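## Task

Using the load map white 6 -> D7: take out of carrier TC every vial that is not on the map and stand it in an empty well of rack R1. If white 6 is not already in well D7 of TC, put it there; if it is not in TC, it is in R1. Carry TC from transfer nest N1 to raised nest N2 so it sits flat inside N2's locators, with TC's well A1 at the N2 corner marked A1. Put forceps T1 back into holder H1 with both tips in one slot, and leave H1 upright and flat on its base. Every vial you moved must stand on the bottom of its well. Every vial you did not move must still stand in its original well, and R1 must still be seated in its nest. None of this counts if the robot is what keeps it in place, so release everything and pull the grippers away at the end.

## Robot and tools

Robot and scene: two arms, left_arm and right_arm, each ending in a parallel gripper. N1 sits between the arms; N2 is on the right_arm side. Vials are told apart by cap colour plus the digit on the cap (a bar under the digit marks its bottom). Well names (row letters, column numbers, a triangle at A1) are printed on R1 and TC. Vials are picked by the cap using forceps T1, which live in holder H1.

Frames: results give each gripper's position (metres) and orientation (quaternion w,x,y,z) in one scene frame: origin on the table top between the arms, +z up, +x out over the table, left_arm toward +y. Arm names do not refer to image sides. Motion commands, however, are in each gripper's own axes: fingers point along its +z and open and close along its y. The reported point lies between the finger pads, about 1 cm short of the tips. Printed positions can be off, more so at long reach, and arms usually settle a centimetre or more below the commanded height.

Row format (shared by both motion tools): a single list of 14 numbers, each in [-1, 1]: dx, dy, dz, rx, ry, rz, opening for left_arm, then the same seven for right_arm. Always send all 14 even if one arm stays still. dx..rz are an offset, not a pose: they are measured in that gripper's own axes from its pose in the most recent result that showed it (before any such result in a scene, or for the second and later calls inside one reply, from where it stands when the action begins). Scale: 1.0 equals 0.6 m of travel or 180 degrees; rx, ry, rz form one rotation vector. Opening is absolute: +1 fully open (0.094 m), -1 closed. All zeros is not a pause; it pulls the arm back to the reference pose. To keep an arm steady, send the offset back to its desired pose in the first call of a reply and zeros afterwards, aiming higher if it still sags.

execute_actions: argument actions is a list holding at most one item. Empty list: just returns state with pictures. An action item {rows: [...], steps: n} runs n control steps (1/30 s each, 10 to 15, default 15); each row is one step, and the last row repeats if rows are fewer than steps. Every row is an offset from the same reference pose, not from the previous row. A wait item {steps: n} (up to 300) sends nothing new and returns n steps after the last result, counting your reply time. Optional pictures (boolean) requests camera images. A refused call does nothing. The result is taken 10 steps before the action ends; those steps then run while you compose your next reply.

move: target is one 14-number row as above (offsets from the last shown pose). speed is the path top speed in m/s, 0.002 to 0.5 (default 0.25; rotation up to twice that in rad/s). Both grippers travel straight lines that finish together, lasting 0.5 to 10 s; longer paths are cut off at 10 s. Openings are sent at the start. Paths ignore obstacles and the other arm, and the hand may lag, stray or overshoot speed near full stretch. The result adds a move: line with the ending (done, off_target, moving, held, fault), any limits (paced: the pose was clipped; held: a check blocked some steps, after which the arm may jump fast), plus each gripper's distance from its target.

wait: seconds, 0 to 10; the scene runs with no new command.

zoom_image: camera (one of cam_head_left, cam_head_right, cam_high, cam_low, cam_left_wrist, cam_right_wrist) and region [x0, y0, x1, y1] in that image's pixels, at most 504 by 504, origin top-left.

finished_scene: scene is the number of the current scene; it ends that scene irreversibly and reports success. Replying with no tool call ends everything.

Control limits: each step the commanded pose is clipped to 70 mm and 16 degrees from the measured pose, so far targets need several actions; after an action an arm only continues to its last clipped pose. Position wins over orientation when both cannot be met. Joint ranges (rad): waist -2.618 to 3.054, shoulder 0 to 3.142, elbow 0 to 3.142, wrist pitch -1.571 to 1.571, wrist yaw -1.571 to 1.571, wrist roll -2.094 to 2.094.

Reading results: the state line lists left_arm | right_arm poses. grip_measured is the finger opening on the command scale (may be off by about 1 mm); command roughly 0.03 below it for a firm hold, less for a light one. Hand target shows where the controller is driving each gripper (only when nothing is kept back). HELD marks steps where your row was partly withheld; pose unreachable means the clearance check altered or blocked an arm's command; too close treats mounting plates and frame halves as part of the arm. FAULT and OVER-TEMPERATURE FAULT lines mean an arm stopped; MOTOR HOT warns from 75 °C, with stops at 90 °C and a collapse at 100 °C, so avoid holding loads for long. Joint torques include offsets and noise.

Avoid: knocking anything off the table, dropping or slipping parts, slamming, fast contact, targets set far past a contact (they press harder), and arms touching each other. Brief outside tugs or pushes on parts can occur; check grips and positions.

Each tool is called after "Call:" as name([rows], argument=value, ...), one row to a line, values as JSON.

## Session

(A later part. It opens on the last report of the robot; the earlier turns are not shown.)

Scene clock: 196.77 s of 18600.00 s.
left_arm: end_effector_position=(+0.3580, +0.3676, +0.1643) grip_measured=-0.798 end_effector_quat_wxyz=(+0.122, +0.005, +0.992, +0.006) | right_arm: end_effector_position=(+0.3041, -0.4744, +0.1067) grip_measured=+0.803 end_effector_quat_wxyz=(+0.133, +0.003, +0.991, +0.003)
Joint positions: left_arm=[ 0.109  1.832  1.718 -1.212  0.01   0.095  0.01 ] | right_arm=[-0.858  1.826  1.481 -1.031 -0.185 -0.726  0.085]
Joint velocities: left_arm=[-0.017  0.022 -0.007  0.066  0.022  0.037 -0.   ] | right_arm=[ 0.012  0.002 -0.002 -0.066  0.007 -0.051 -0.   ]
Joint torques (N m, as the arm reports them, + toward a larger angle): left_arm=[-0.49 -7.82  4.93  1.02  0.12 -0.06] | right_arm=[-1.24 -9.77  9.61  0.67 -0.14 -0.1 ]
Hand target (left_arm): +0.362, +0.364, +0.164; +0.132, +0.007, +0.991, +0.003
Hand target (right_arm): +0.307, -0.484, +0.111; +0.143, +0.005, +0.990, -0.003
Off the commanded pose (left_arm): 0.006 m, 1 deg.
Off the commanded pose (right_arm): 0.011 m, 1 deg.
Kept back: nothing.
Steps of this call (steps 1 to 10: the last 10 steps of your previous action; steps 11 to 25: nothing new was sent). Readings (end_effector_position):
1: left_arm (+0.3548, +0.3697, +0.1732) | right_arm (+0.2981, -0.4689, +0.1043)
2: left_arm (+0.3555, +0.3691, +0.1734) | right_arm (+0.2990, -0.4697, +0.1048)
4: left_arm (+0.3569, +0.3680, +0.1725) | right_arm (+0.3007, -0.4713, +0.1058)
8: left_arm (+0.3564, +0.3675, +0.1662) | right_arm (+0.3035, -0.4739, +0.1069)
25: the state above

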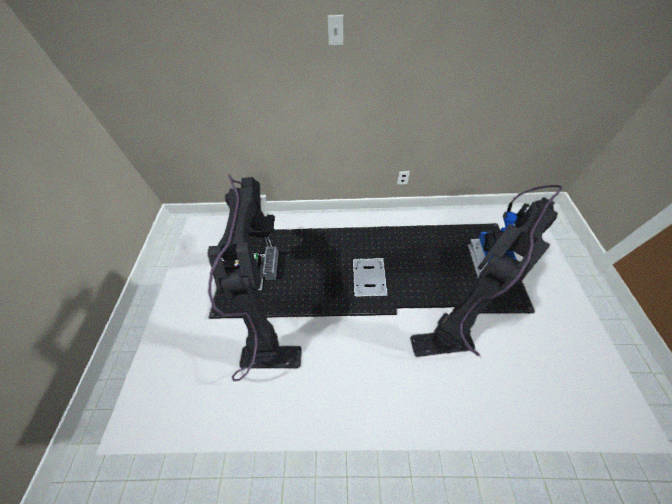

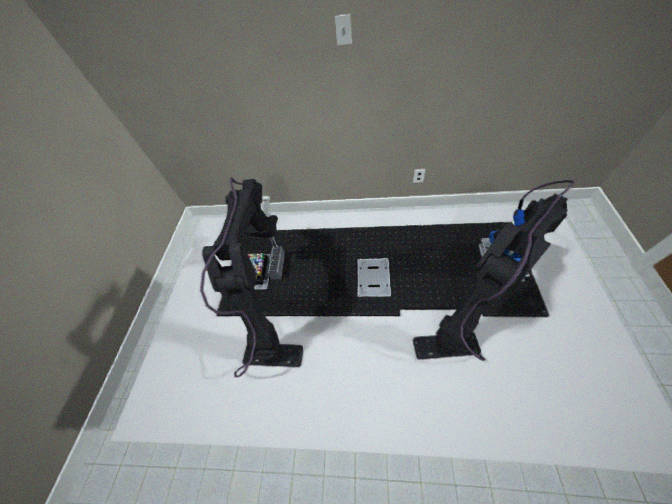

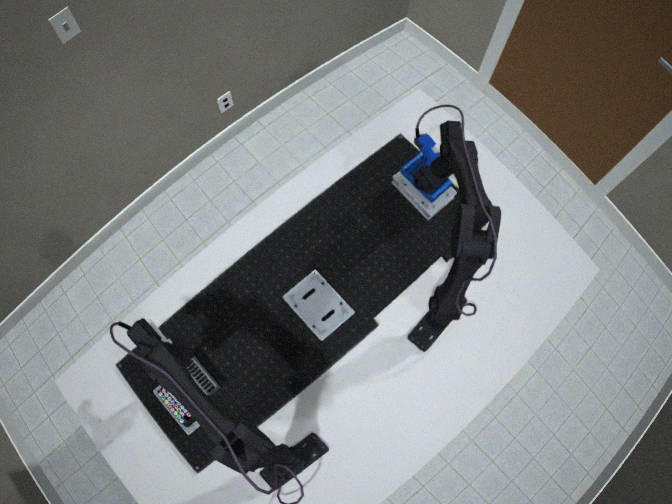

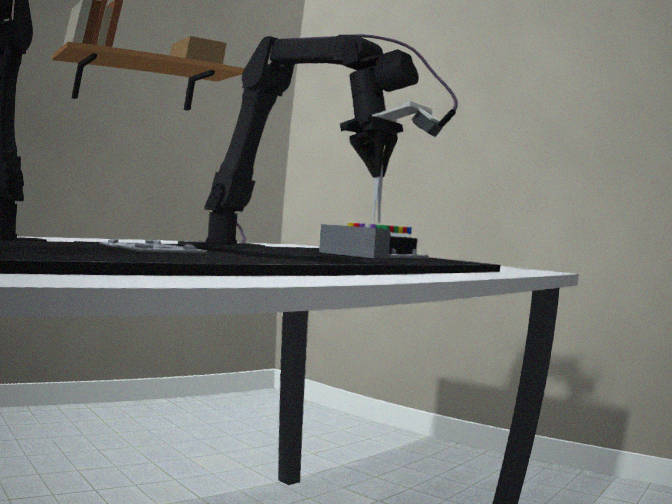

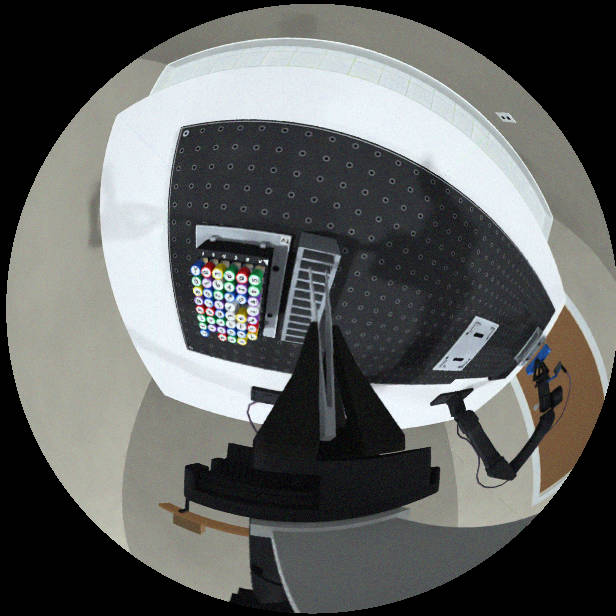

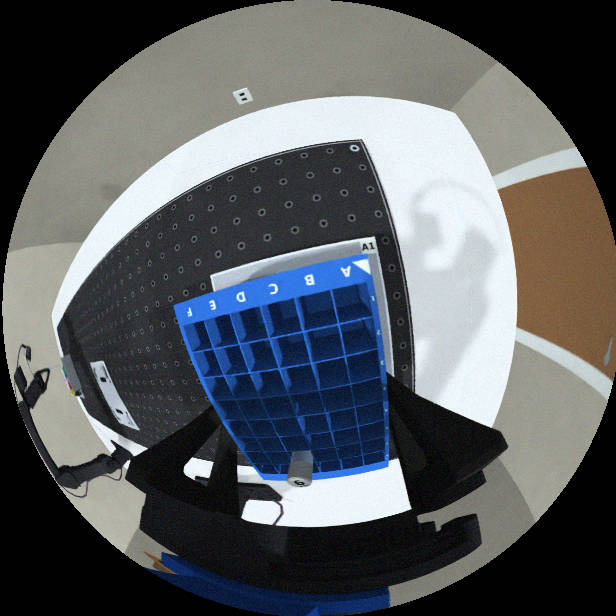

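Call:
execute_actions([
  {"rows": [
[-0.0059,-0.0055,0.0040,0.0020,-0.0060,0.0010,-0.80, -0.0023,-0.0135,0.0002,0.0020,-0.0043,0.0013,0.775],
[-0.0052,-0.0052,0.0061,0.0020,-0.0057,0.0010,-0.80, 0.0024,-0.0107,0.0060,0.0001,-0.0021,0.0019,0.775],
[-0.0045,-0.0052,0.0082,0.0020,-0.0053,0.0010,-0.80, 0.0072,-0.0079,0.0118,-0.0018,0.0,0.0024,0.775],
[-0.0038,-0.0052,0.0104,0.0020,-0.0050,0.0010,-0.80, 0.0087,-0.0092,0.0140,-0.0018,0.0,0.0027,0.775],
[-0.0031,-0.0052,0.0125,0.0020,-0.0046,0.0010,-0.80, 0.0101,-0.0105,0.0162,-0.0018,0.0,0.0030,0.775],
[-0.0024,-0.0052,0.0146,0.0020,-0.0043,0.0010,-0.80, 0.0116,-0.0117,0.0183,-0.0018,0.0,0.0033,0.775],
[-0.0017,-0.0052,0.0167,0.0020,-0.0039,0.0010,-0.80, 0.0131,-0.0130,0.0205,-0.0018,0.0,0.0036,0.775],
[-0.0010,-0.0052,0.0188,0.0020,-0.0036,0.0010,-0.80, 0.0146,-0.0143,0.0227,-0.0018,0.0,0.0040,0.775],
[-0.0003,-0.0052,0.0210,0.0020,-0.0032,0.0010,-0.80, 0.0160,-0.0156,0.0249,-0.0018,0.0,0.0043,0.775],
[0.0004,-0.0052,0.0231,0.0020,-0.0029,0.0010,-0.80, 0.0175,-0.0169,0.0271,-0.0018,0.0,0.0046,0.775],
[0.0011,-0.0052,0.0252,0.0020,-0.0025,0.0010,-0.80, 0.0190,-0.0181,0.0292,-0.0018,0.0,0.0049,0.775],
[0.0018,-0.0052,0.0273,0.0020,-0.0022,0.0010,-0.80, 0.0204,-0.0194,0.0314,-0.0018,0.0,0.0052,0.775],
[0.0018,-0.0052,0.0273,0.0020,-0.0022,0.0010,-0.80, 0.0219,-0.0207,0.0336,-0.0018,0.0,0.0055,0.775]
], "steps": 15},
])

Call:
execute_actions([
  {"steps": 25},
], pictures=true)

Call:
zoom_image(camera="cam_left_wrist", region=[270, 215, 370, 315])

Call:
zoom_image(camera="cam_right_wrist", region=[170, 200, 430, 330])

Scene clock: 200.33 s of 18600.00 s.
left_arm: end_effector_position=(+0.3586, +0.3677, +0.1616) grip_measured=-0.798 end_effector_quat_wxyz=(+0.123, +0.005, +0.992, +0.006) | right_arm: end_effector_position=(+0.3034, -0.4766, +0.1065) grip_measured=+0.803 end_effector_quat_wxyz=(+0.135, +0.004, +0.991, +0.001)
Joint positions: left_arm=[ 0.109  1.832  1.707 -1.2    0.01   0.095  0.01 ] | right_arm=[-0.863  1.826  1.479 -1.026 -0.185 -0.728  0.085]
Joint velocities: left_arm=[-0.002 -0.002 -0.178  0.066  0.022 -0.095  0.001] | right_arm=[-0.046 -0.002 -0.066  0.125  0.022 -0.007  0.   ]
Joint torques (N m, as the arm reports them, + toward a larger angle): left_arm=[-0.44 -7.85  4.64  0.95  0.1  -0.03] | right_arm=[-1.1  -9.36  6.36  0.69 -0.17 -0.08]
Steps of this call (steps 1 to 90: nothing new was sent; then 0.40 s passed at rest; steps 91 to 95: the first 5 steps of this action). Readings (end_effector_position):
91: left_arm (+0.3581, +0.3676, +0.1643) | right_arm (+0.3039, -0.4747, +0.1067)
92: left_arm (+0.3584, +0.3676, +0.1644) | right_arm (+0.3037, -0.4749, +0.1067)
94: left_arm (+0.3588, +0.3677, +0.1630) | right_arm (+0.3034, -0.4758, +0.1068)
95: the state above

Scene clock: 201.17 s of 18600.00 s.
left_arm: end_effector_position=(+0.3569, +0.3675, +0.1493) grip_measured=-0.798 end_effector_quat_wxyz=(+0.117, +0.005, +0.993, +0.006) | right_arm: end_effector_position=(+0.2973, -0.4846, +0.0877) grip_measured=+0.803 end_effector_quat_wxyz=(+0.129, +0.010, +0.992, +0.004)
Joint positions: left_arm=[ 0.109  1.832  1.661 -1.165  0.01   0.095  0.01 ] | right_arm=[-0.889  1.851  1.439 -0.975 -0.185 -0.743  0.085]
Joint velocities: left_arm=[-0.007 -0.012 -0.002  0.022  0.051  0.022 -0.   ] | right_arm=[-0.012  0.007 -0.002  0.051  0.007  0.007 -0.   ]
Joint torques (N m, as the arm reports them, + toward a larger angle): left_arm=[-0.44 -7.73  4.83  1.    0.09 -0.05] | right_arm=[ -0.75 -10.46   6.92   0.74  -0.2   -0.1 ]
Hand target (left_arm): +0.361, +0.365, +0.148; +0.125, +0.007, +0.992, +0.003
Hand target (right_arm): +0.297, -0.486, +0.084; +0.133, +0.011, +0.991, +0.007
Off the commanded pose (left_arm): 0.005 m, 1 deg.
Off the commanded pose (right_arm): 0.004 m, 1 deg.
Kept back: nothing.
Steps of this call (steps 1 to 10: the last 10 steps of your previous action; steps 11 to 25: nothing new was sent). Readings (end_effector_position):
1: left_arm (+0.3580, +0.3676, +0.1599) | right_arm (+0.3031, -0.4774, +0.1059)
2: left_arm (+0.3573, +0.3675, +0.1581) | right_arm (+0.3026, -0.4781, +0.1050)
4: left_arm (+0.3559, +0.3674, +0.1548) | right_arm (+0.3007, -0.4791, +0.1022)
8: left_arm (+0.3548, +0.3673, +0.1499) | right_arm (+0.2976, -0.4818, +0.0938)
25: the state above

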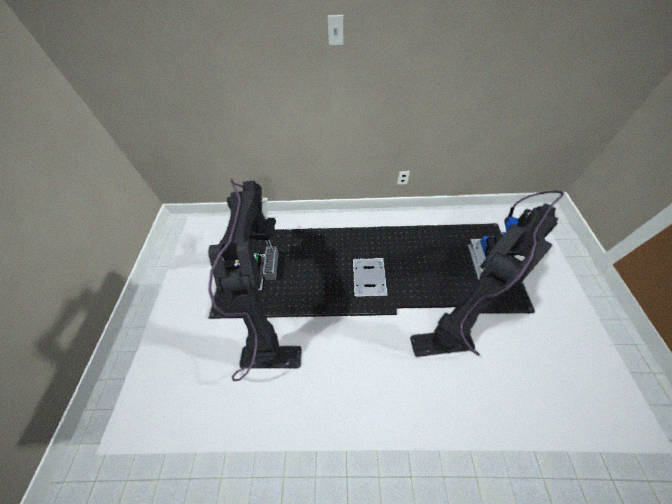

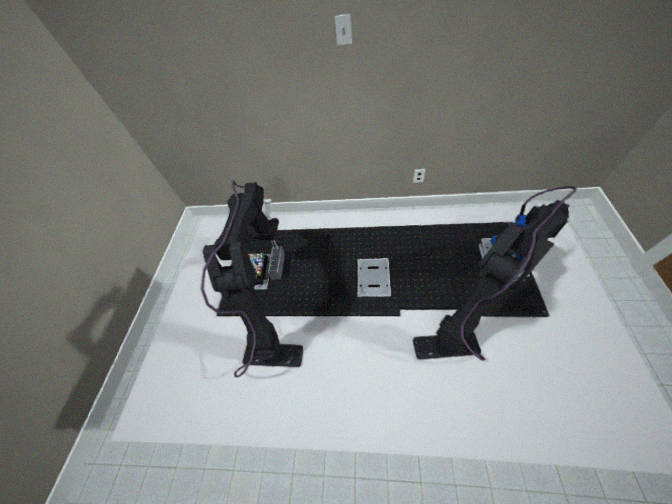

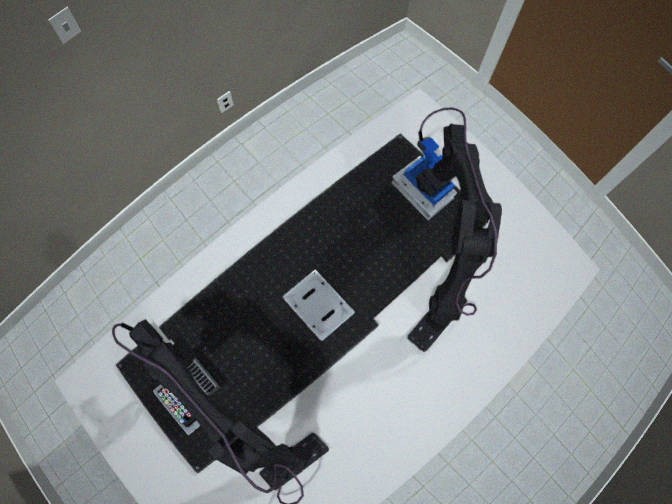

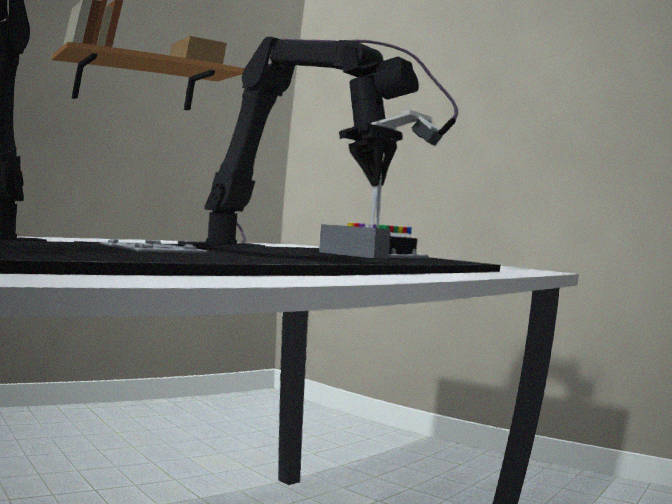

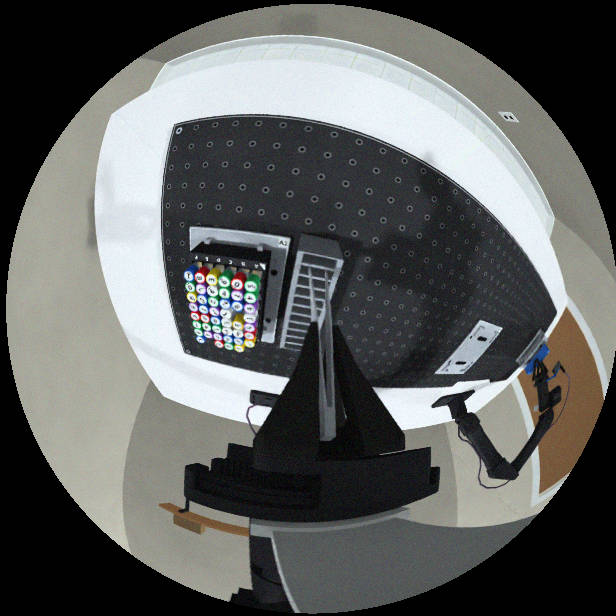

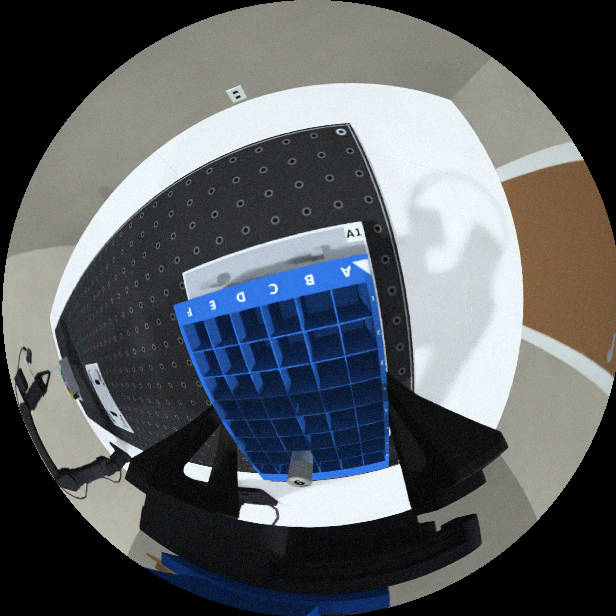

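Region (270, 215, 370, 315) of cam_left_wrist's 616x616 image, scaled by 5.040, with more detail than that image has.

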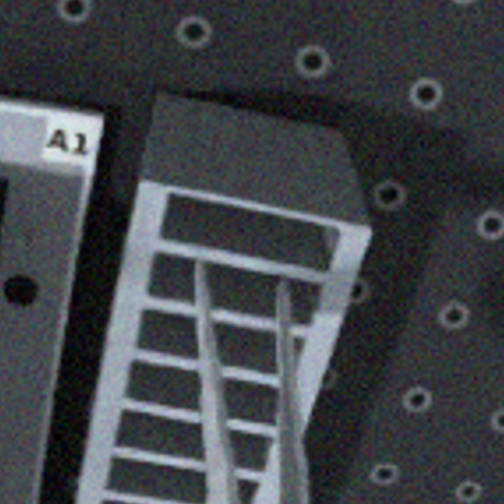

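Region (170, 200, 430, 330) of cam_right_wrist's 616x616 image, scaled by 1.938, with more detail than that image has.

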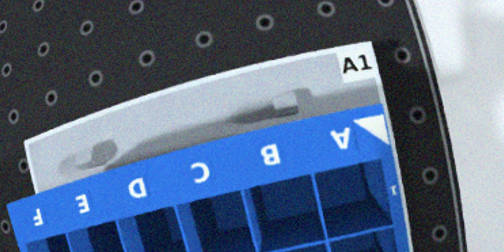

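Call:
execute_actions([
  {"rows": [
[-0.0041,-0.0050,0.0056,0.0020,-0.0041,0.0010,-0.80, 0.0000,-0.0006,0.0069,-0.0018,-0.0025,0.0009,0.775],
[-0.0035,-0.0050,0.0079,0.0020,-0.0040,0.0010,-0.80, -0.0026,0.0023,0.0076,-0.0018,-0.0025,0.0009,0.775],
[-0.0050,-0.0051,0.0101,0.0020,-0.0055,0.0010,-0.80, -0.0051,0.0051,0.0083,-0.0018,-0.0025,0.0009,0.775],
[-0.0064,-0.0051,0.0124,0.0020,-0.0068,0.0010,-0.80, -0.0068,0.0070,0.0088,-0.0018,-0.0025,0.0009,0.775],
[-0.0059,-0.0051,0.0146,0.0020,-0.0067,0.0010,-0.80, -0.0083,0.0086,0.0092,-0.0018,-0.0025,0.0009,0.775],
[-0.0054,-0.0052,0.0169,0.0020,-0.0066,0.0010,-0.80, -0.0098,0.0103,0.0096,-0.0018,-0.0025,0.0009,0.775],
[-0.0048,-0.0052,0.0191,0.0020,-0.0064,0.0010,-0.80, -0.0113,0.0119,0.0100,-0.0018,-0.0025,0.0009,0.775],
[-0.0043,-0.0052,0.0214,0.0020,-0.0063,0.0010,-0.80, -0.0128,0.0136,0.0104,-0.0018,-0.0025,0.0009,0.775],
[-0.0038,-0.0053,0.0236,0.0020,-0.0062,0.0010,-0.80, -0.0122,0.0138,0.0120,-0.0018,-0.0025,0.0009,0.775],
[-0.0032,-0.0053,0.0259,0.0020,-0.0061,0.0010,-0.80, -0.0116,0.0139,0.0135,-0.0018,-0.0025,0.0009,0.775],
[-0.0027,-0.0053,0.0281,0.0020,-0.0059,0.0010,-0.80, -0.0109,0.0141,0.0151,-0.0018,-0.0025,0.0009,0.775],
[-0.0021,-0.0054,0.0304,0.0020,-0.0058,0.0010,-0.80, -0.0103,0.0142,0.0166,-0.0018,-0.0025,0.0009,0.775],
[-0.0004,-0.0054,0.0326,0.0020,-0.0048,0.0010,-0.80, -0.0097,0.0144,0.0182,-0.0018,-0.0025,0.0009,0.775],
[0.0009,-0.0054,0.0326,0.0020,-0.0038,0.0010,-0.80, -0.0097,0.0144,0.0182,-0.0018,-0.0025,0.0009,0.775]
], "steps": 15},
])

Call:
execute_actions([
  {"steps": 25},
], pictures=true)

Call:
zoom_image(camera="cam_left_wrist", region=[270, 235, 370, 335])

Call:
zoom_image(camera="cam_right_wrist", region=[170, 200, 430, 330])

Scene clock: 206.43 s of 18600.00 s.
left_arm: end_effector_position=(+0.3578, +0.3676, +0.1465) grip_measured=-0.798 end_effector_quat_wxyz=(+0.118, +0.005, +0.993, +0.006) | right_arm: end_effector_position=(+0.2980, -0.4851, +0.0878) grip_measured=+0.803 end_effector_quat_wxyz=(+0.130, +0.013, +0.991, +0.003)
Joint positions: left_arm=[ 0.109  1.832  1.649 -1.15   0.01   0.095  0.01 ] | right_arm=[-0.889  1.851  1.439 -0.972 -0.185 -0.738  0.085]
Joint velocities: left_arm=[ 0.007 -0.002 -0.183  0.11  -0.051 -0.007  0.   ] | right_arm=[ 0.032  0.012 -0.017 -0.022 -0.066  0.11  -0.001]
Joint torques (N m, as the arm reports them, + toward a larger angle): left_arm=[-0.49 -7.7   4.64  0.94  0.12 -0.05] | right_arm=[  1.46 -10.67   6.65   0.72  -0.16   0.01]
Steps of this call (steps 1 to 90: nothing new was sent; then 2.10 s passed at rest; steps 91 to 95: the first 5 steps of this action). Readings (end_effector_position):
91: left_arm (+0.3570, +0.3675, +0.1493) | right_arm (+0.2973, -0.4847, +0.0877)
92: left_arm (+0.3571, +0.3675, +0.1493) | right_arm (+0.2974, -0.4848, +0.0877)
94: left_arm (+0.3578, +0.3676, +0.1479) | right_arm (+0.2977, -0.4850, +0.0878)
95: the state above

Scene clock: 207.27 s of 18600.00 s.
left_arm: end_effector_position=(+0.3570, +0.3675, +0.1324) grip_measured=-0.798 end_effector_quat_wxyz=(+0.116, +0.005, +0.993, +0.006) | right_arm: end_effector_position=(+0.3040, -0.4796, +0.0836) grip_measured=+0.803 end_effector_quat_wxyz=(+0.133, +0.012, +0.991, +0.003)
Joint positions: left_arm=[ 0.109  1.832  1.595 -1.101  0.01   0.095  0.01 ] | right_arm=[-0.868  1.851  1.42  -0.945 -0.185 -0.717  0.085]
Joint velocities: left_arm=[ 0.002 -0.002 -0.002  0.022 -0.007  0.007 -0.001] | right_arm=[-0.007 -0.017  0.002  0.022  0.007  0.007 -0.002]
Joint torques (N m, as the arm reports them, + toward a larger angle): left_arm=[-0.52 -7.57  4.78  1.02  0.12 -0.05] | right_arm=[  0.8  -10.58   6.62   0.75  -0.12   0.02]
Hand target (left_arm): +0.361, +0.364, +0.130; +0.122, +0.007, +0.992, +0.003
Hand target (right_arm): +0.306, -0.476, +0.079; +0.133, +0.011, +0.991, +0.007
Off the commanded pose (left_arm): 0.006 m, 1 deg.
Off the commanded pose (right_arm): 0.006 m, 0 deg.
Kept back: nothing.
Steps of this call (steps 1 to 10: the last 10 steps of your previous action; steps 11 to 25: nothing new was sent). Readings (end_effector_position):
1: left_arm (+0.3576, +0.3676, +0.1447) | right_arm (+0.2985, -0.4848, +0.0879)
2: left_arm (+0.3570, +0.3675, +0.1429) | right_arm (+0.2993, -0.4841, +0.0879)
4: left_arm (+0.3560, +0.3674, +0.1396) | right_arm (+0.3014, -0.4822, +0.0880)
8: left_arm (+0.3556, +0.3674, +0.1345) | right_arm (+0.3041, -0.4799, +0.0859)
25: the state above

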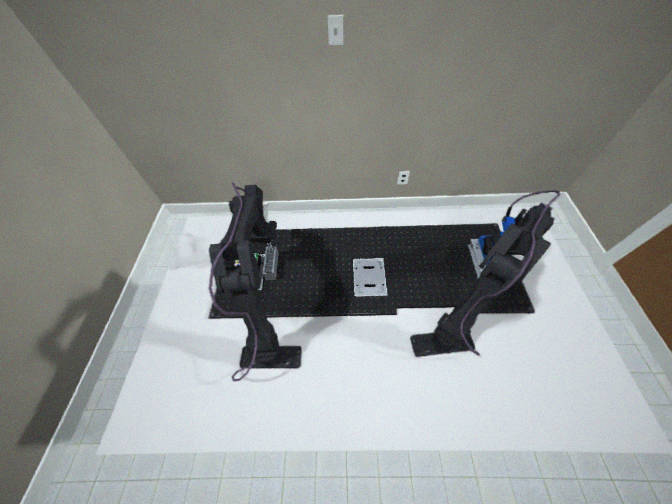

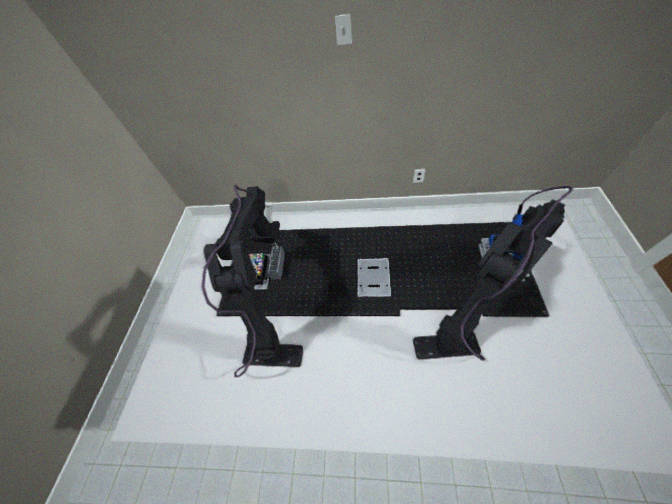

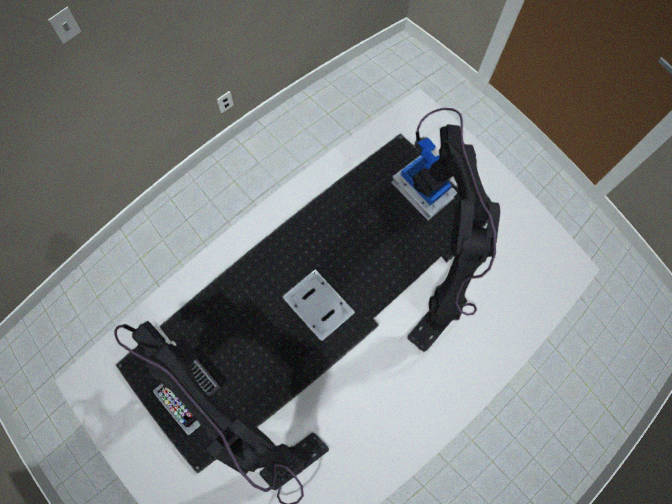

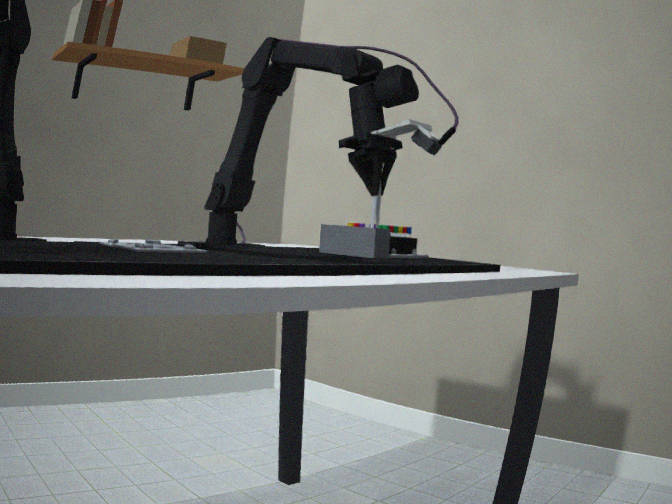

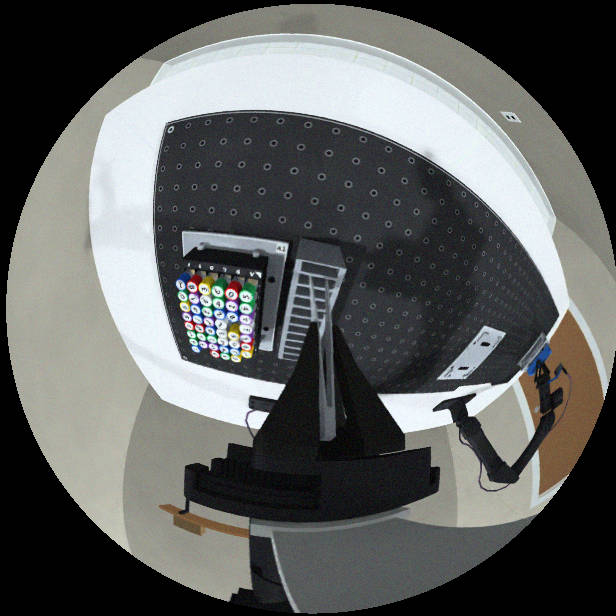

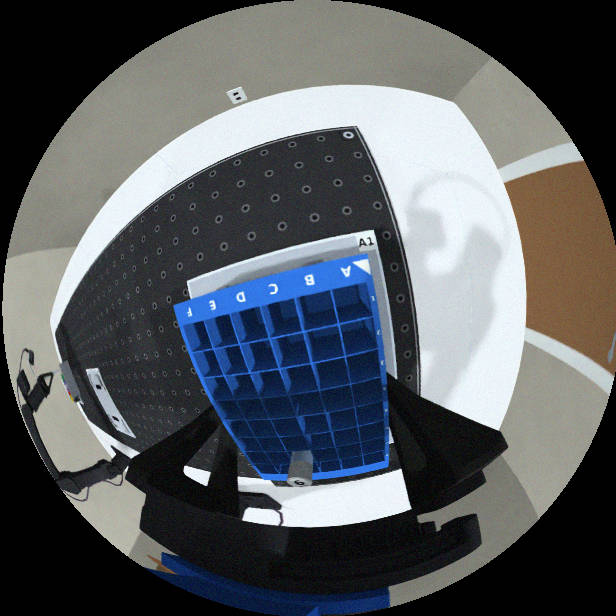

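Region (270, 235, 370, 335) of cam_left_wrist's 616x616 image, scaled by 5.040, with more detail than that image has.

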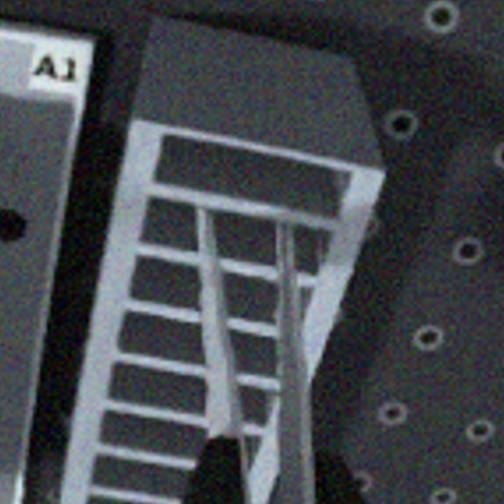

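Region (170, 200, 430, 330) of cam_right_wrist's 616x616 image, scaled by 1.938, with more detail than that image has.

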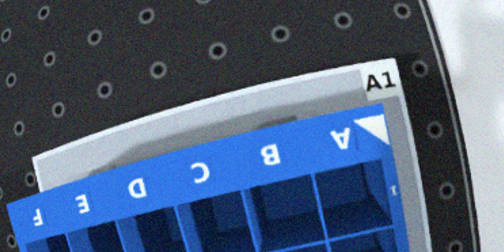

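Call:
execute_actions([
  {"rows": [
[-0.0034,-0.0050,0.0076,0.0020,-0.0029,0.0010,-0.80, 0.0010,0.0064,0.0087,-0.0027,0.0016,-0.0001,0.775],
[-0.0028,-0.0050,0.0099,0.0020,-0.0029,0.0010,-0.80, 0.0017,0.0056,0.0087,-0.0020,0.0022,-0.0001,0.775],
[-0.0042,-0.0051,0.0123,0.0020,-0.0045,0.0010,-0.80, 0.0024,0.0049,0.0087,-0.0013,0.0028,-0.0001,0.775],
[-0.0058,-0.0051,0.0146,0.0020,-0.0062,0.0010,-0.80, 0.0031,0.0041,0.0087,-0.0005,0.0035,-0.0001,0.775],
[-0.0052,-0.0051,0.0170,0.0020,-0.0062,0.0010,-0.80, 0.0038,0.0034,0.0087,0.0002,0.0041,-0.0001,0.775],
[-0.0046,-0.0052,0.0193,0.0020,-0.0062,0.0010,-0.80, 0.0045,0.0026,0.0087,0.0009,0.0047,-0.0001,0.775],
[-0.0040,-0.0052,0.0217,0.0020,-0.0062,0.0010,-0.80, 0.0054,0.0032,0.0093,0.0006,0.0051,0.0000,0.775],
[-0.0034,-0.0052,0.0240,0.0020,-0.0062,0.0010,-0.80, 0.0062,0.0038,0.0099,0.0002,0.0055,0.0001,0.775],
[-0.0028,-0.0053,0.0264,0.0020,-0.0062,0.0010,-0.80, 0.0071,0.0044,0.0106,-0.0002,0.0059,0.0002,0.775],
[-0.0022,-0.0053,0.0287,0.0020,-0.0062,0.0010,-0.80, 0.0080,0.0049,0.0112,-0.0005,0.0063,0.0003,0.775],
[-0.0016,-0.0053,0.0311,0.0020,-0.0062,0.0010,-0.80, 0.0088,0.0055,0.0118,-0.0009,0.0067,0.0004,0.775],
[-0.0010,-0.0054,0.0334,0.0020,-0.0062,0.0010,-0.80, 0.0097,0.0061,0.0124,-0.0012,0.0071,0.0005,0.775],
[0.0010,-0.0054,0.0358,0.0020,-0.0051,0.0010,-0.80, 0.0097,0.0061,0.0124,-0.0012,0.0071,0.0005,0.775],
[0.0024,-0.0054,0.0358,0.0020,-0.0041,0.0010,-0.80, 0.0097,0.0061,0.0124,-0.0012,0.0071,0.0005,0.775]
], "steps": 15},
])

Call:
execute_actions([
  {"steps": 25},
], pictures=true)

Call:
zoom_image(camera="cam_right_wrist", region=[170, 200, 430, 330])

Scene clock: 211.90 s of 18600.00 s.
left_arm: end_effector_position=(+0.3580, +0.3676, +0.1296) grip_measured=-0.798 end_effector_quat_wxyz=(+0.118, +0.005, +0.993, +0.006) | right_arm: end_effector_position=(+0.3039, -0.4797, +0.0835) grip_measured=+0.803 end_effector_quat_wxyz=(+0.133, +0.012, +0.991, +0.003)
Joint positions: left_arm=[ 0.109  1.832  1.583 -1.085  0.01   0.095  0.01 ] | right_arm=[-0.868  1.851  1.42  -0.945 -0.184 -0.717  0.085]
Joint velocities: left_arm=[ 0.012  0.012 -0.217  0.154  0.037 -0.051  0.001] | right_arm=[ 0.002 -0.012  0.002  0.007  0.007  0.022  0.   ]
Joint torques (N m, as the arm reports them, + toward a larger angle): left_arm=[-0.5  -7.39  4.64  0.94  0.1  -0.05] | right_arm=[  0.69 -10.68   6.48   0.72  -0.02   0.03]
Steps of this call (steps 1 to 90: nothing new was sent; then 1.47 s passed at rest; steps 91 to 95: the first 5 steps of this action). Readings (end_effector_position):
91: left_arm (+0.3570, +0.3675, +0.1324) | right_arm (+0.3040, -0.4796, +0.0836)
92: left_arm (+0.3571, +0.3675, +0.1324) | right_arm (+0.3040, -0.4796, +0.0836)
94: left_arm (+0.3579, +0.3676, +0.1311) | right_arm (+0.3039, -0.4796, +0.0836)
95: the state above

Scene clock: 212.73 s of 18600.00 s.
left_arm: end_effector_position=(+0.3567, +0.3675, +0.1146) grip_measured=-0.798 end_effector_quat_wxyz=(+0.117, +0.005, +0.993, +0.006) | right_arm: end_effector_position=(+0.3036, -0.4795, +0.0827) grip_measured=+0.803 end_effector_quat_wxyz=(+0.133, +0.013, +0.991, +0.003)
Joint positions: left_arm=[ 0.109  1.832  1.524 -1.028  0.01   0.095  0.01 ] | right_arm=[-0.868  1.851  1.416 -0.942 -0.184 -0.715  0.085]
Joint velocities: left_arm=[-0.017 -0.007 -0.012  0.081  0.022 -0.081  0.   ] | right_arm=[ 0.002  0.007  0.002 -0.022  0.007 -0.051 -0.001]
Joint torques (N m, as the arm reports them, + toward a larger angle): left_arm=[-0.48 -7.36  4.85  0.99  0.11 -0.04] | right_arm=[  0.68 -10.63   5.91   0.7    0.02   0.  ]
Hand target (left_arm): +0.360, +0.364, +0.111; +0.122, +0.007, +0.993, +0.003
Hand target (right_arm): +0.300, -0.476, +0.075; +0.122, +0.012, +0.992, +0.005
Off the commanded pose (left_arm): 0.006 m, 1 deg.
Off the commanded pose (right_arm): 0.009 m, 1 deg.
Kept back: nothing.
Steps of this call (steps 1 to 10: the last 10 steps of your previous action; steps 11 to 25: nothing new was sent). Readings (end_effector_position):
1: left_arm (+0.3576, +0.3676, +0.1278) | right_arm (+0.3038, -0.4797, +0.0835)
2: left_arm (+0.3570, +0.3675, +0.1260) | right_arm (+0.3038, -0.4797, +0.0835)
4: left_arm (+0.3560, +0.3674, +0.1225) | right_arm (+0.3038, -0.4797, +0.0835)
8: left_arm (+0.3560, +0.3674, +0.1174) | right_arm (+0.3036, -0.4795, +0.0827)
25: the state above

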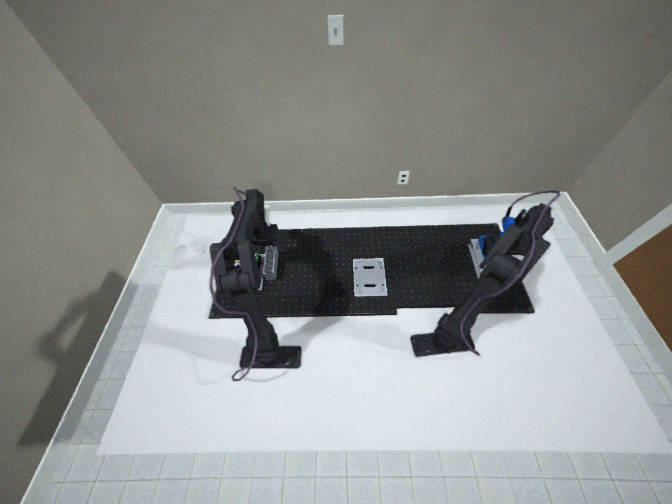

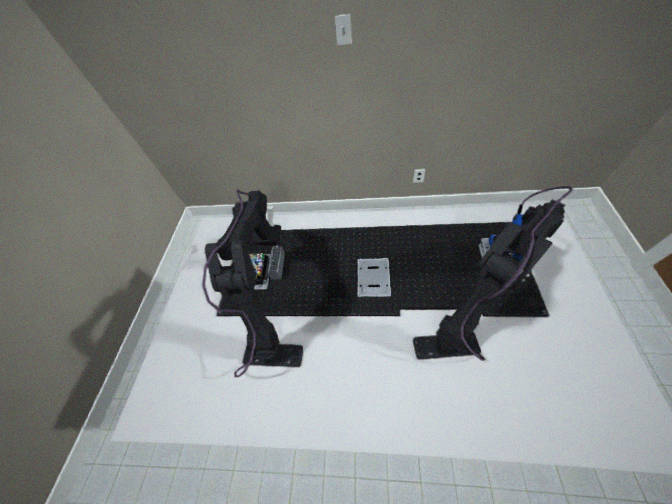

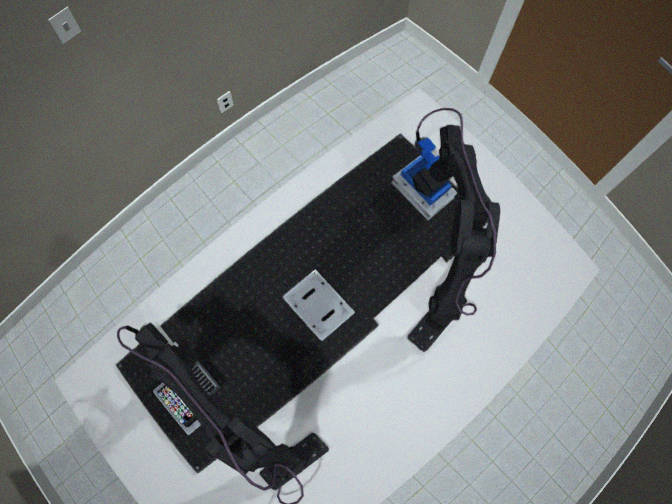

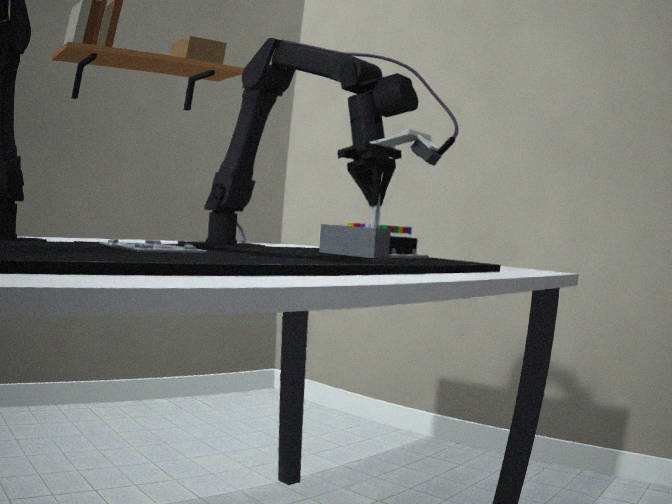

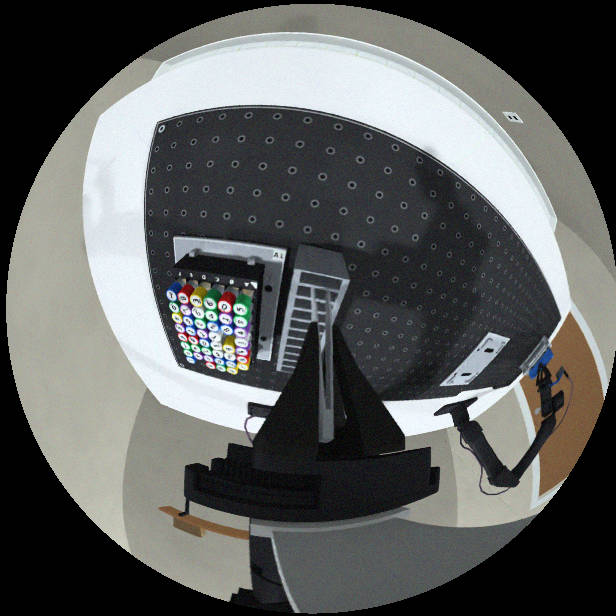

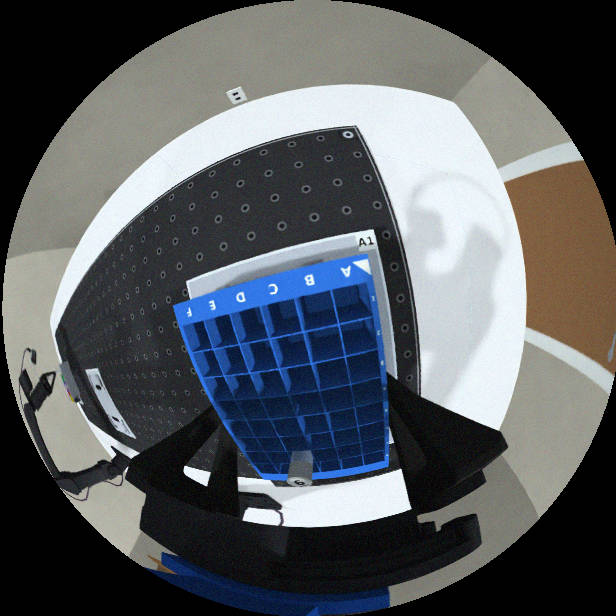

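Region (170, 200, 430, 330) of cam_right_wrist's 616x616 image, scaled by 1.938, with more detail than that image has.

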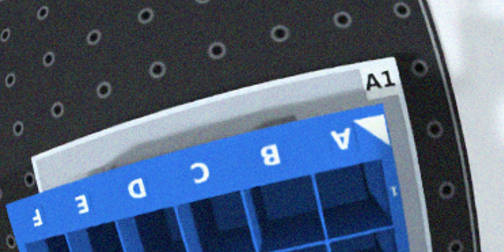

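Call:
execute_actions([
  {"rows": [
[-0.0035,-0.0050,0.0084,0.0020,-0.0027,0.0010,-0.80, 0.0032,0.0034,0.0027,0.0021,0.0033,-0.0011,0.775],
[-0.0031,-0.0050,0.0097,0.0020,-0.0027,0.0010,-0.80, -0.0022,0.0008,-0.0058,0.0055,-0.0005,-0.0020,0.775],
[-0.0036,-0.0050,0.0110,0.0020,-0.0035,0.0010,-0.80, -0.0030,0.0006,-0.0077,0.0062,-0.0013,-0.0022,0.775],
[-0.0032,-0.0050,0.0124,0.0020,-0.0035,0.0010,-0.80, -0.0038,0.0003,-0.0097,0.0069,-0.0021,-0.0024,0.775],
[-0.0027,-0.0050,0.0137,0.0020,-0.0035,0.0010,-0.80, -0.0047,0.0001,-0.0116,0.0075,-0.0028,-0.0025,0.775],
[-0.0023,-0.0050,0.0150,0.0020,-0.0035,0.0010,-0.80, -0.0055,-0.0002,-0.0136,0.0082,-0.0036,-0.0027,0.775],
[-0.0023,-0.0050,0.0150,0.0020,-0.0035,0.0010,-0.80, -0.0063,-0.0004,-0.0155,0.0089,-0.0044,-0.0029,0.775],
[-0.0023,-0.0050,0.0150,0.0020,-0.0035,0.0010,-0.80, -0.0063,-0.0004,-0.0155,0.0089,-0.0044,-0.0029,0.775],
[-0.0023,-0.0050,0.0150,0.0020,-0.0035,0.0010,-0.80, -0.0051,0.0004,-0.0147,0.0084,-0.0038,-0.0028,0.775],
[-0.0023,-0.0050,0.0150,0.0020,-0.0035,0.0010,-0.80, -0.0039,0.0013,-0.0138,0.0079,-0.0033,-0.0026,0.775],
[-0.0023,-0.0050,0.0150,0.0020,-0.0035,0.0010,-0.76, -0.0027,0.0021,-0.0130,0.0075,-0.0027,-0.0025,0.775],
[-0.0023,-0.0050,0.0150,0.0020,-0.0035,0.0010,-0.72, -0.0015,0.0029,-0.0121,0.0070,-0.0021,-0.0024,0.775],
[-0.0023,-0.0050,0.0150,0.0020,-0.0035,0.0010,-0.66, -0.0003,0.0038,-0.0113,0.0065,-0.0016,-0.0022,0.775],
[-0.0023,-0.0050,0.0150,0.0020,-0.0035,0.0010,-0.55, 0.0009,0.0046,-0.0104,0.0060,-0.0010,-0.0021,0.775],
[-0.0023,-0.0050,0.0150,0.0020,-0.0035,0.0010,-0.35, 0.0009,0.0046,-0.0104,0.0060,-0.0010,-0.0021,0.775]
], "steps": 15},
])

Call:
execute_actions([
  {"steps": 25},
], pictures=true)

Call:
zoom_image(camera="cam_right_wrist", region=[170, 200, 430, 330])

Scene clock: 216.17 s of 18600.00 s.
left_arm: end_effector_position=(+0.3574, +0.3676, +0.1136) grip_measured=-0.798 end_effector_quat_wxyz=(+0.118, +0.005, +0.993, +0.006) | right_arm: end_effector_position=(+0.3036, -0.4795, +0.0827) grip_measured=+0.803 end_effector_quat_wxyz=(+0.133, +0.013, +0.991, +0.003)
Joint positions: left_arm=[ 0.109  1.832  1.519 -1.02   0.01   0.095  0.01 ] | right_arm=[-0.868  1.851  1.416 -0.942 -0.184 -0.715  0.085]
Joint velocities: left_arm=[ 0.002 -0.002 -0.076  0.037  0.051 -0.022  0.   ] | right_arm=[-0.012 -0.012 -0.002 -0.022 -0.037  0.037 -0.002]
Joint torques (N m, as the arm reports them, + toward a larger angle): left_arm=[-0.47 -7.32  4.51  0.94  0.11 -0.04] | right_arm=[  0.72 -13.     7.22   0.68   0.04  -0.01]
Steps of this call (steps 1 to 90: nothing new was sent; then 0.27 s passed at rest; steps 91 to 95: the first 5 steps of this action). Readings (end_effector_position):
91: left_arm (+0.3568, +0.3675, +0.1146) | right_arm (+0.3036, -0.4795, +0.0827)
92: left_arm (+0.3569, +0.3675, +0.1146) | right_arm (+0.3036, -0.4795, +0.0827)
94: left_arm (+0.3574, +0.3676, +0.1144) | right_arm (+0.3036, -0.4795, +0.0827)
95: the state above

Scene clock: 217.00 s of 18600.00 s.
left_arm: end_effector_position=(+0.3570, +0.3675, +0.1100) grip_measured=-0.352 end_effector_quat_wxyz=(+0.118, +0.005, +0.993, +0.006) | right_arm: end_effector_position=(+0.3032, -0.4801, +0.0837) grip_measured=+0.803 end_effector_quat_wxyz=(+0.133, +0.013, +0.991, +0.000)
Joint positions: left_arm=[ 0.109  1.832  1.505 -1.007  0.01   0.095  0.03 ] | right_arm=[-0.868  1.848  1.416 -0.942 -0.18  -0.715  0.085]
Joint velocities: left_arm=[-0.002  0.002 -0.012 -0.037 -0.066 -0.007  0.   ] | right_arm=[ 0.007 -0.007 -0.012 -0.037 -0.022 -0.022 -0.   ]
Joint torques (N m, as the arm reports them, + toward a larger angle): left_arm=[-0.43 -7.21  4.82  1.    0.11 -0.04] | right_arm=[  0.73 -13.3    6.18   0.66   0.     0.  ]
Hand target (left_arm): +0.360, +0.365, +0.106; +0.122, +0.007, +0.993, +0.003
Hand target (right_arm): +0.301, -0.477, +0.088; +0.134, +0.011, +0.991, -0.007
Off the commanded pose (left_arm): 0.006 m, 1 deg.
Off the commanded pose (right_arm): 0.006 m, 1 deg.
Kept back: nothing.
Steps of this call (steps 1 to 10: the last 10 steps of your previous action; steps 11 to 25: nothing new was sent). Readings (end_effector_position):
1: left_arm (+0.3572, +0.3675, +0.1126) | right_arm (+0.3036, -0.4795, +0.0831)
2: left_arm (+0.3566, +0.3675, +0.1114) | right_arm (+0.3035, -0.4796, +0.0835)
4: left_arm (+0.3555, +0.3674, +0.1099) | right_arm (+0.3032, -0.4801, +0.0837)
8: left_arm (+0.3564, +0.3675, +0.1099) | right_arm (+0.3032, -0.4801, +0.0837)
25: the state above

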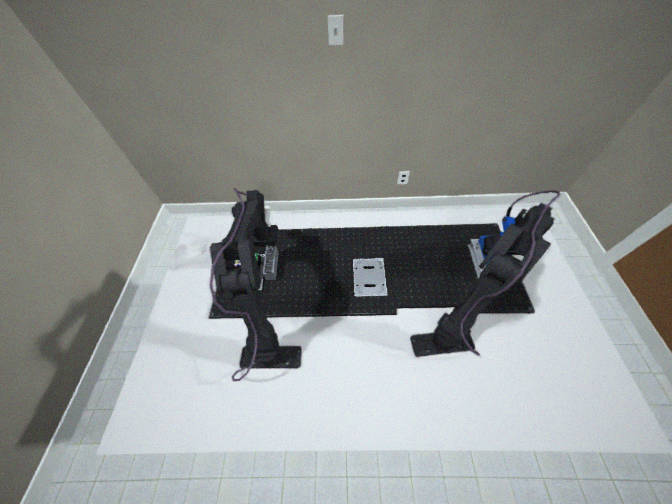

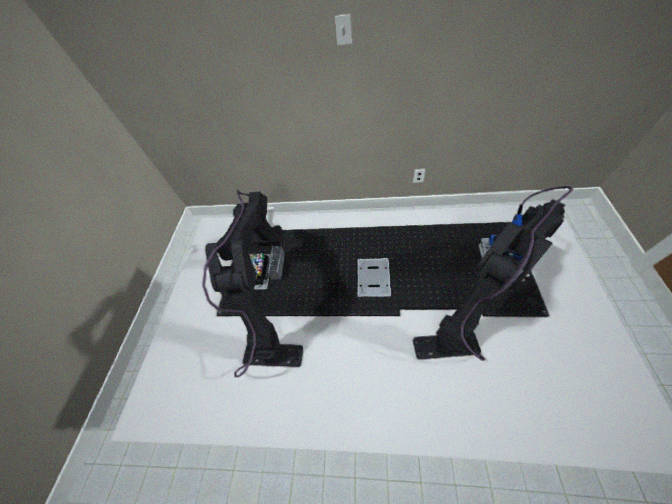

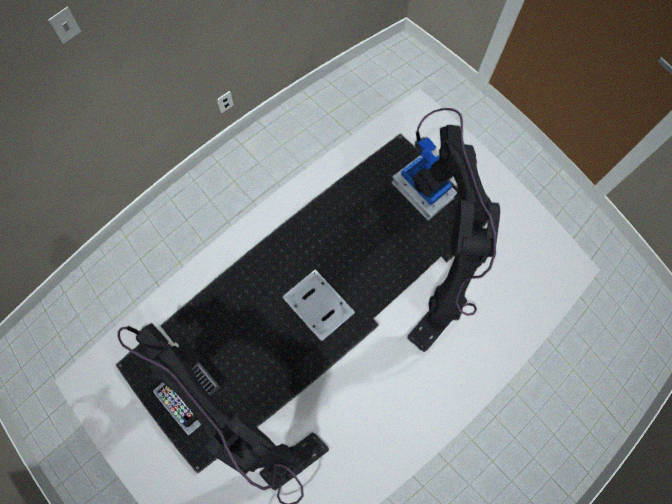

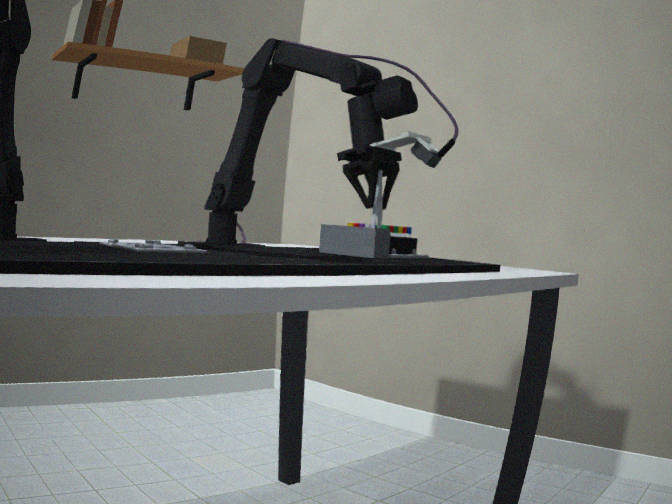

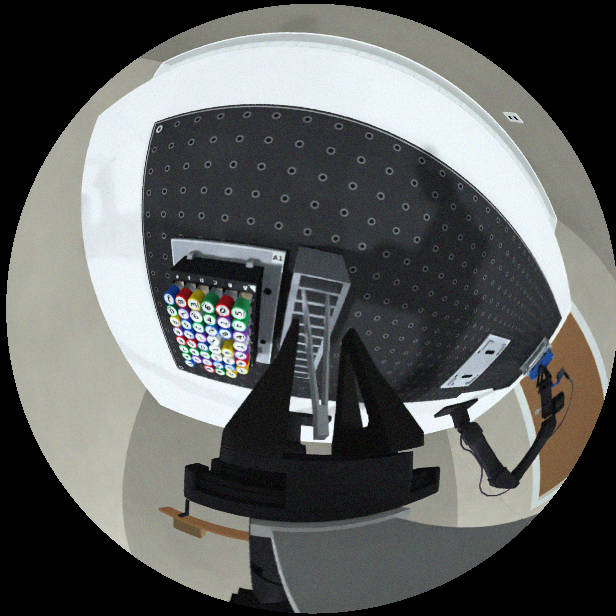

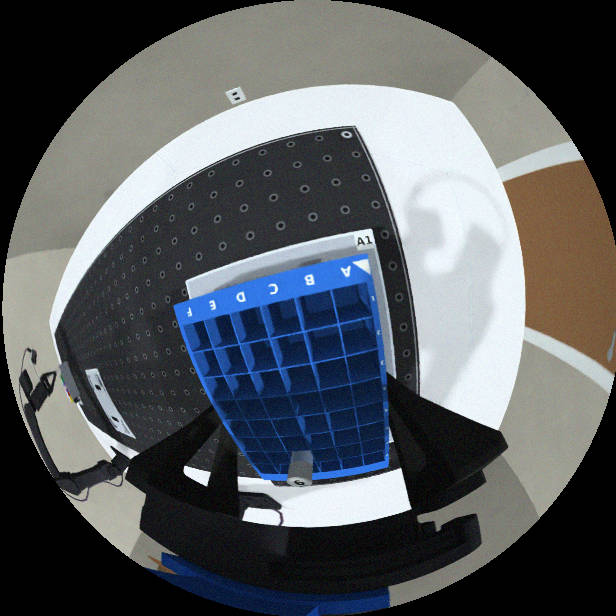

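Region (170, 200, 430, 330) of cam_right_wrist's 616x616 image, scaled by 1.938, with more detail than that image has.

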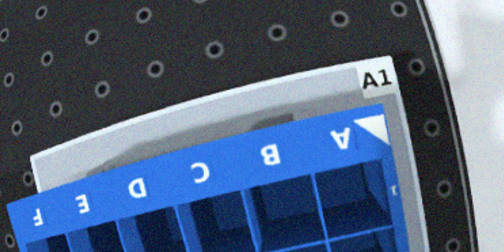

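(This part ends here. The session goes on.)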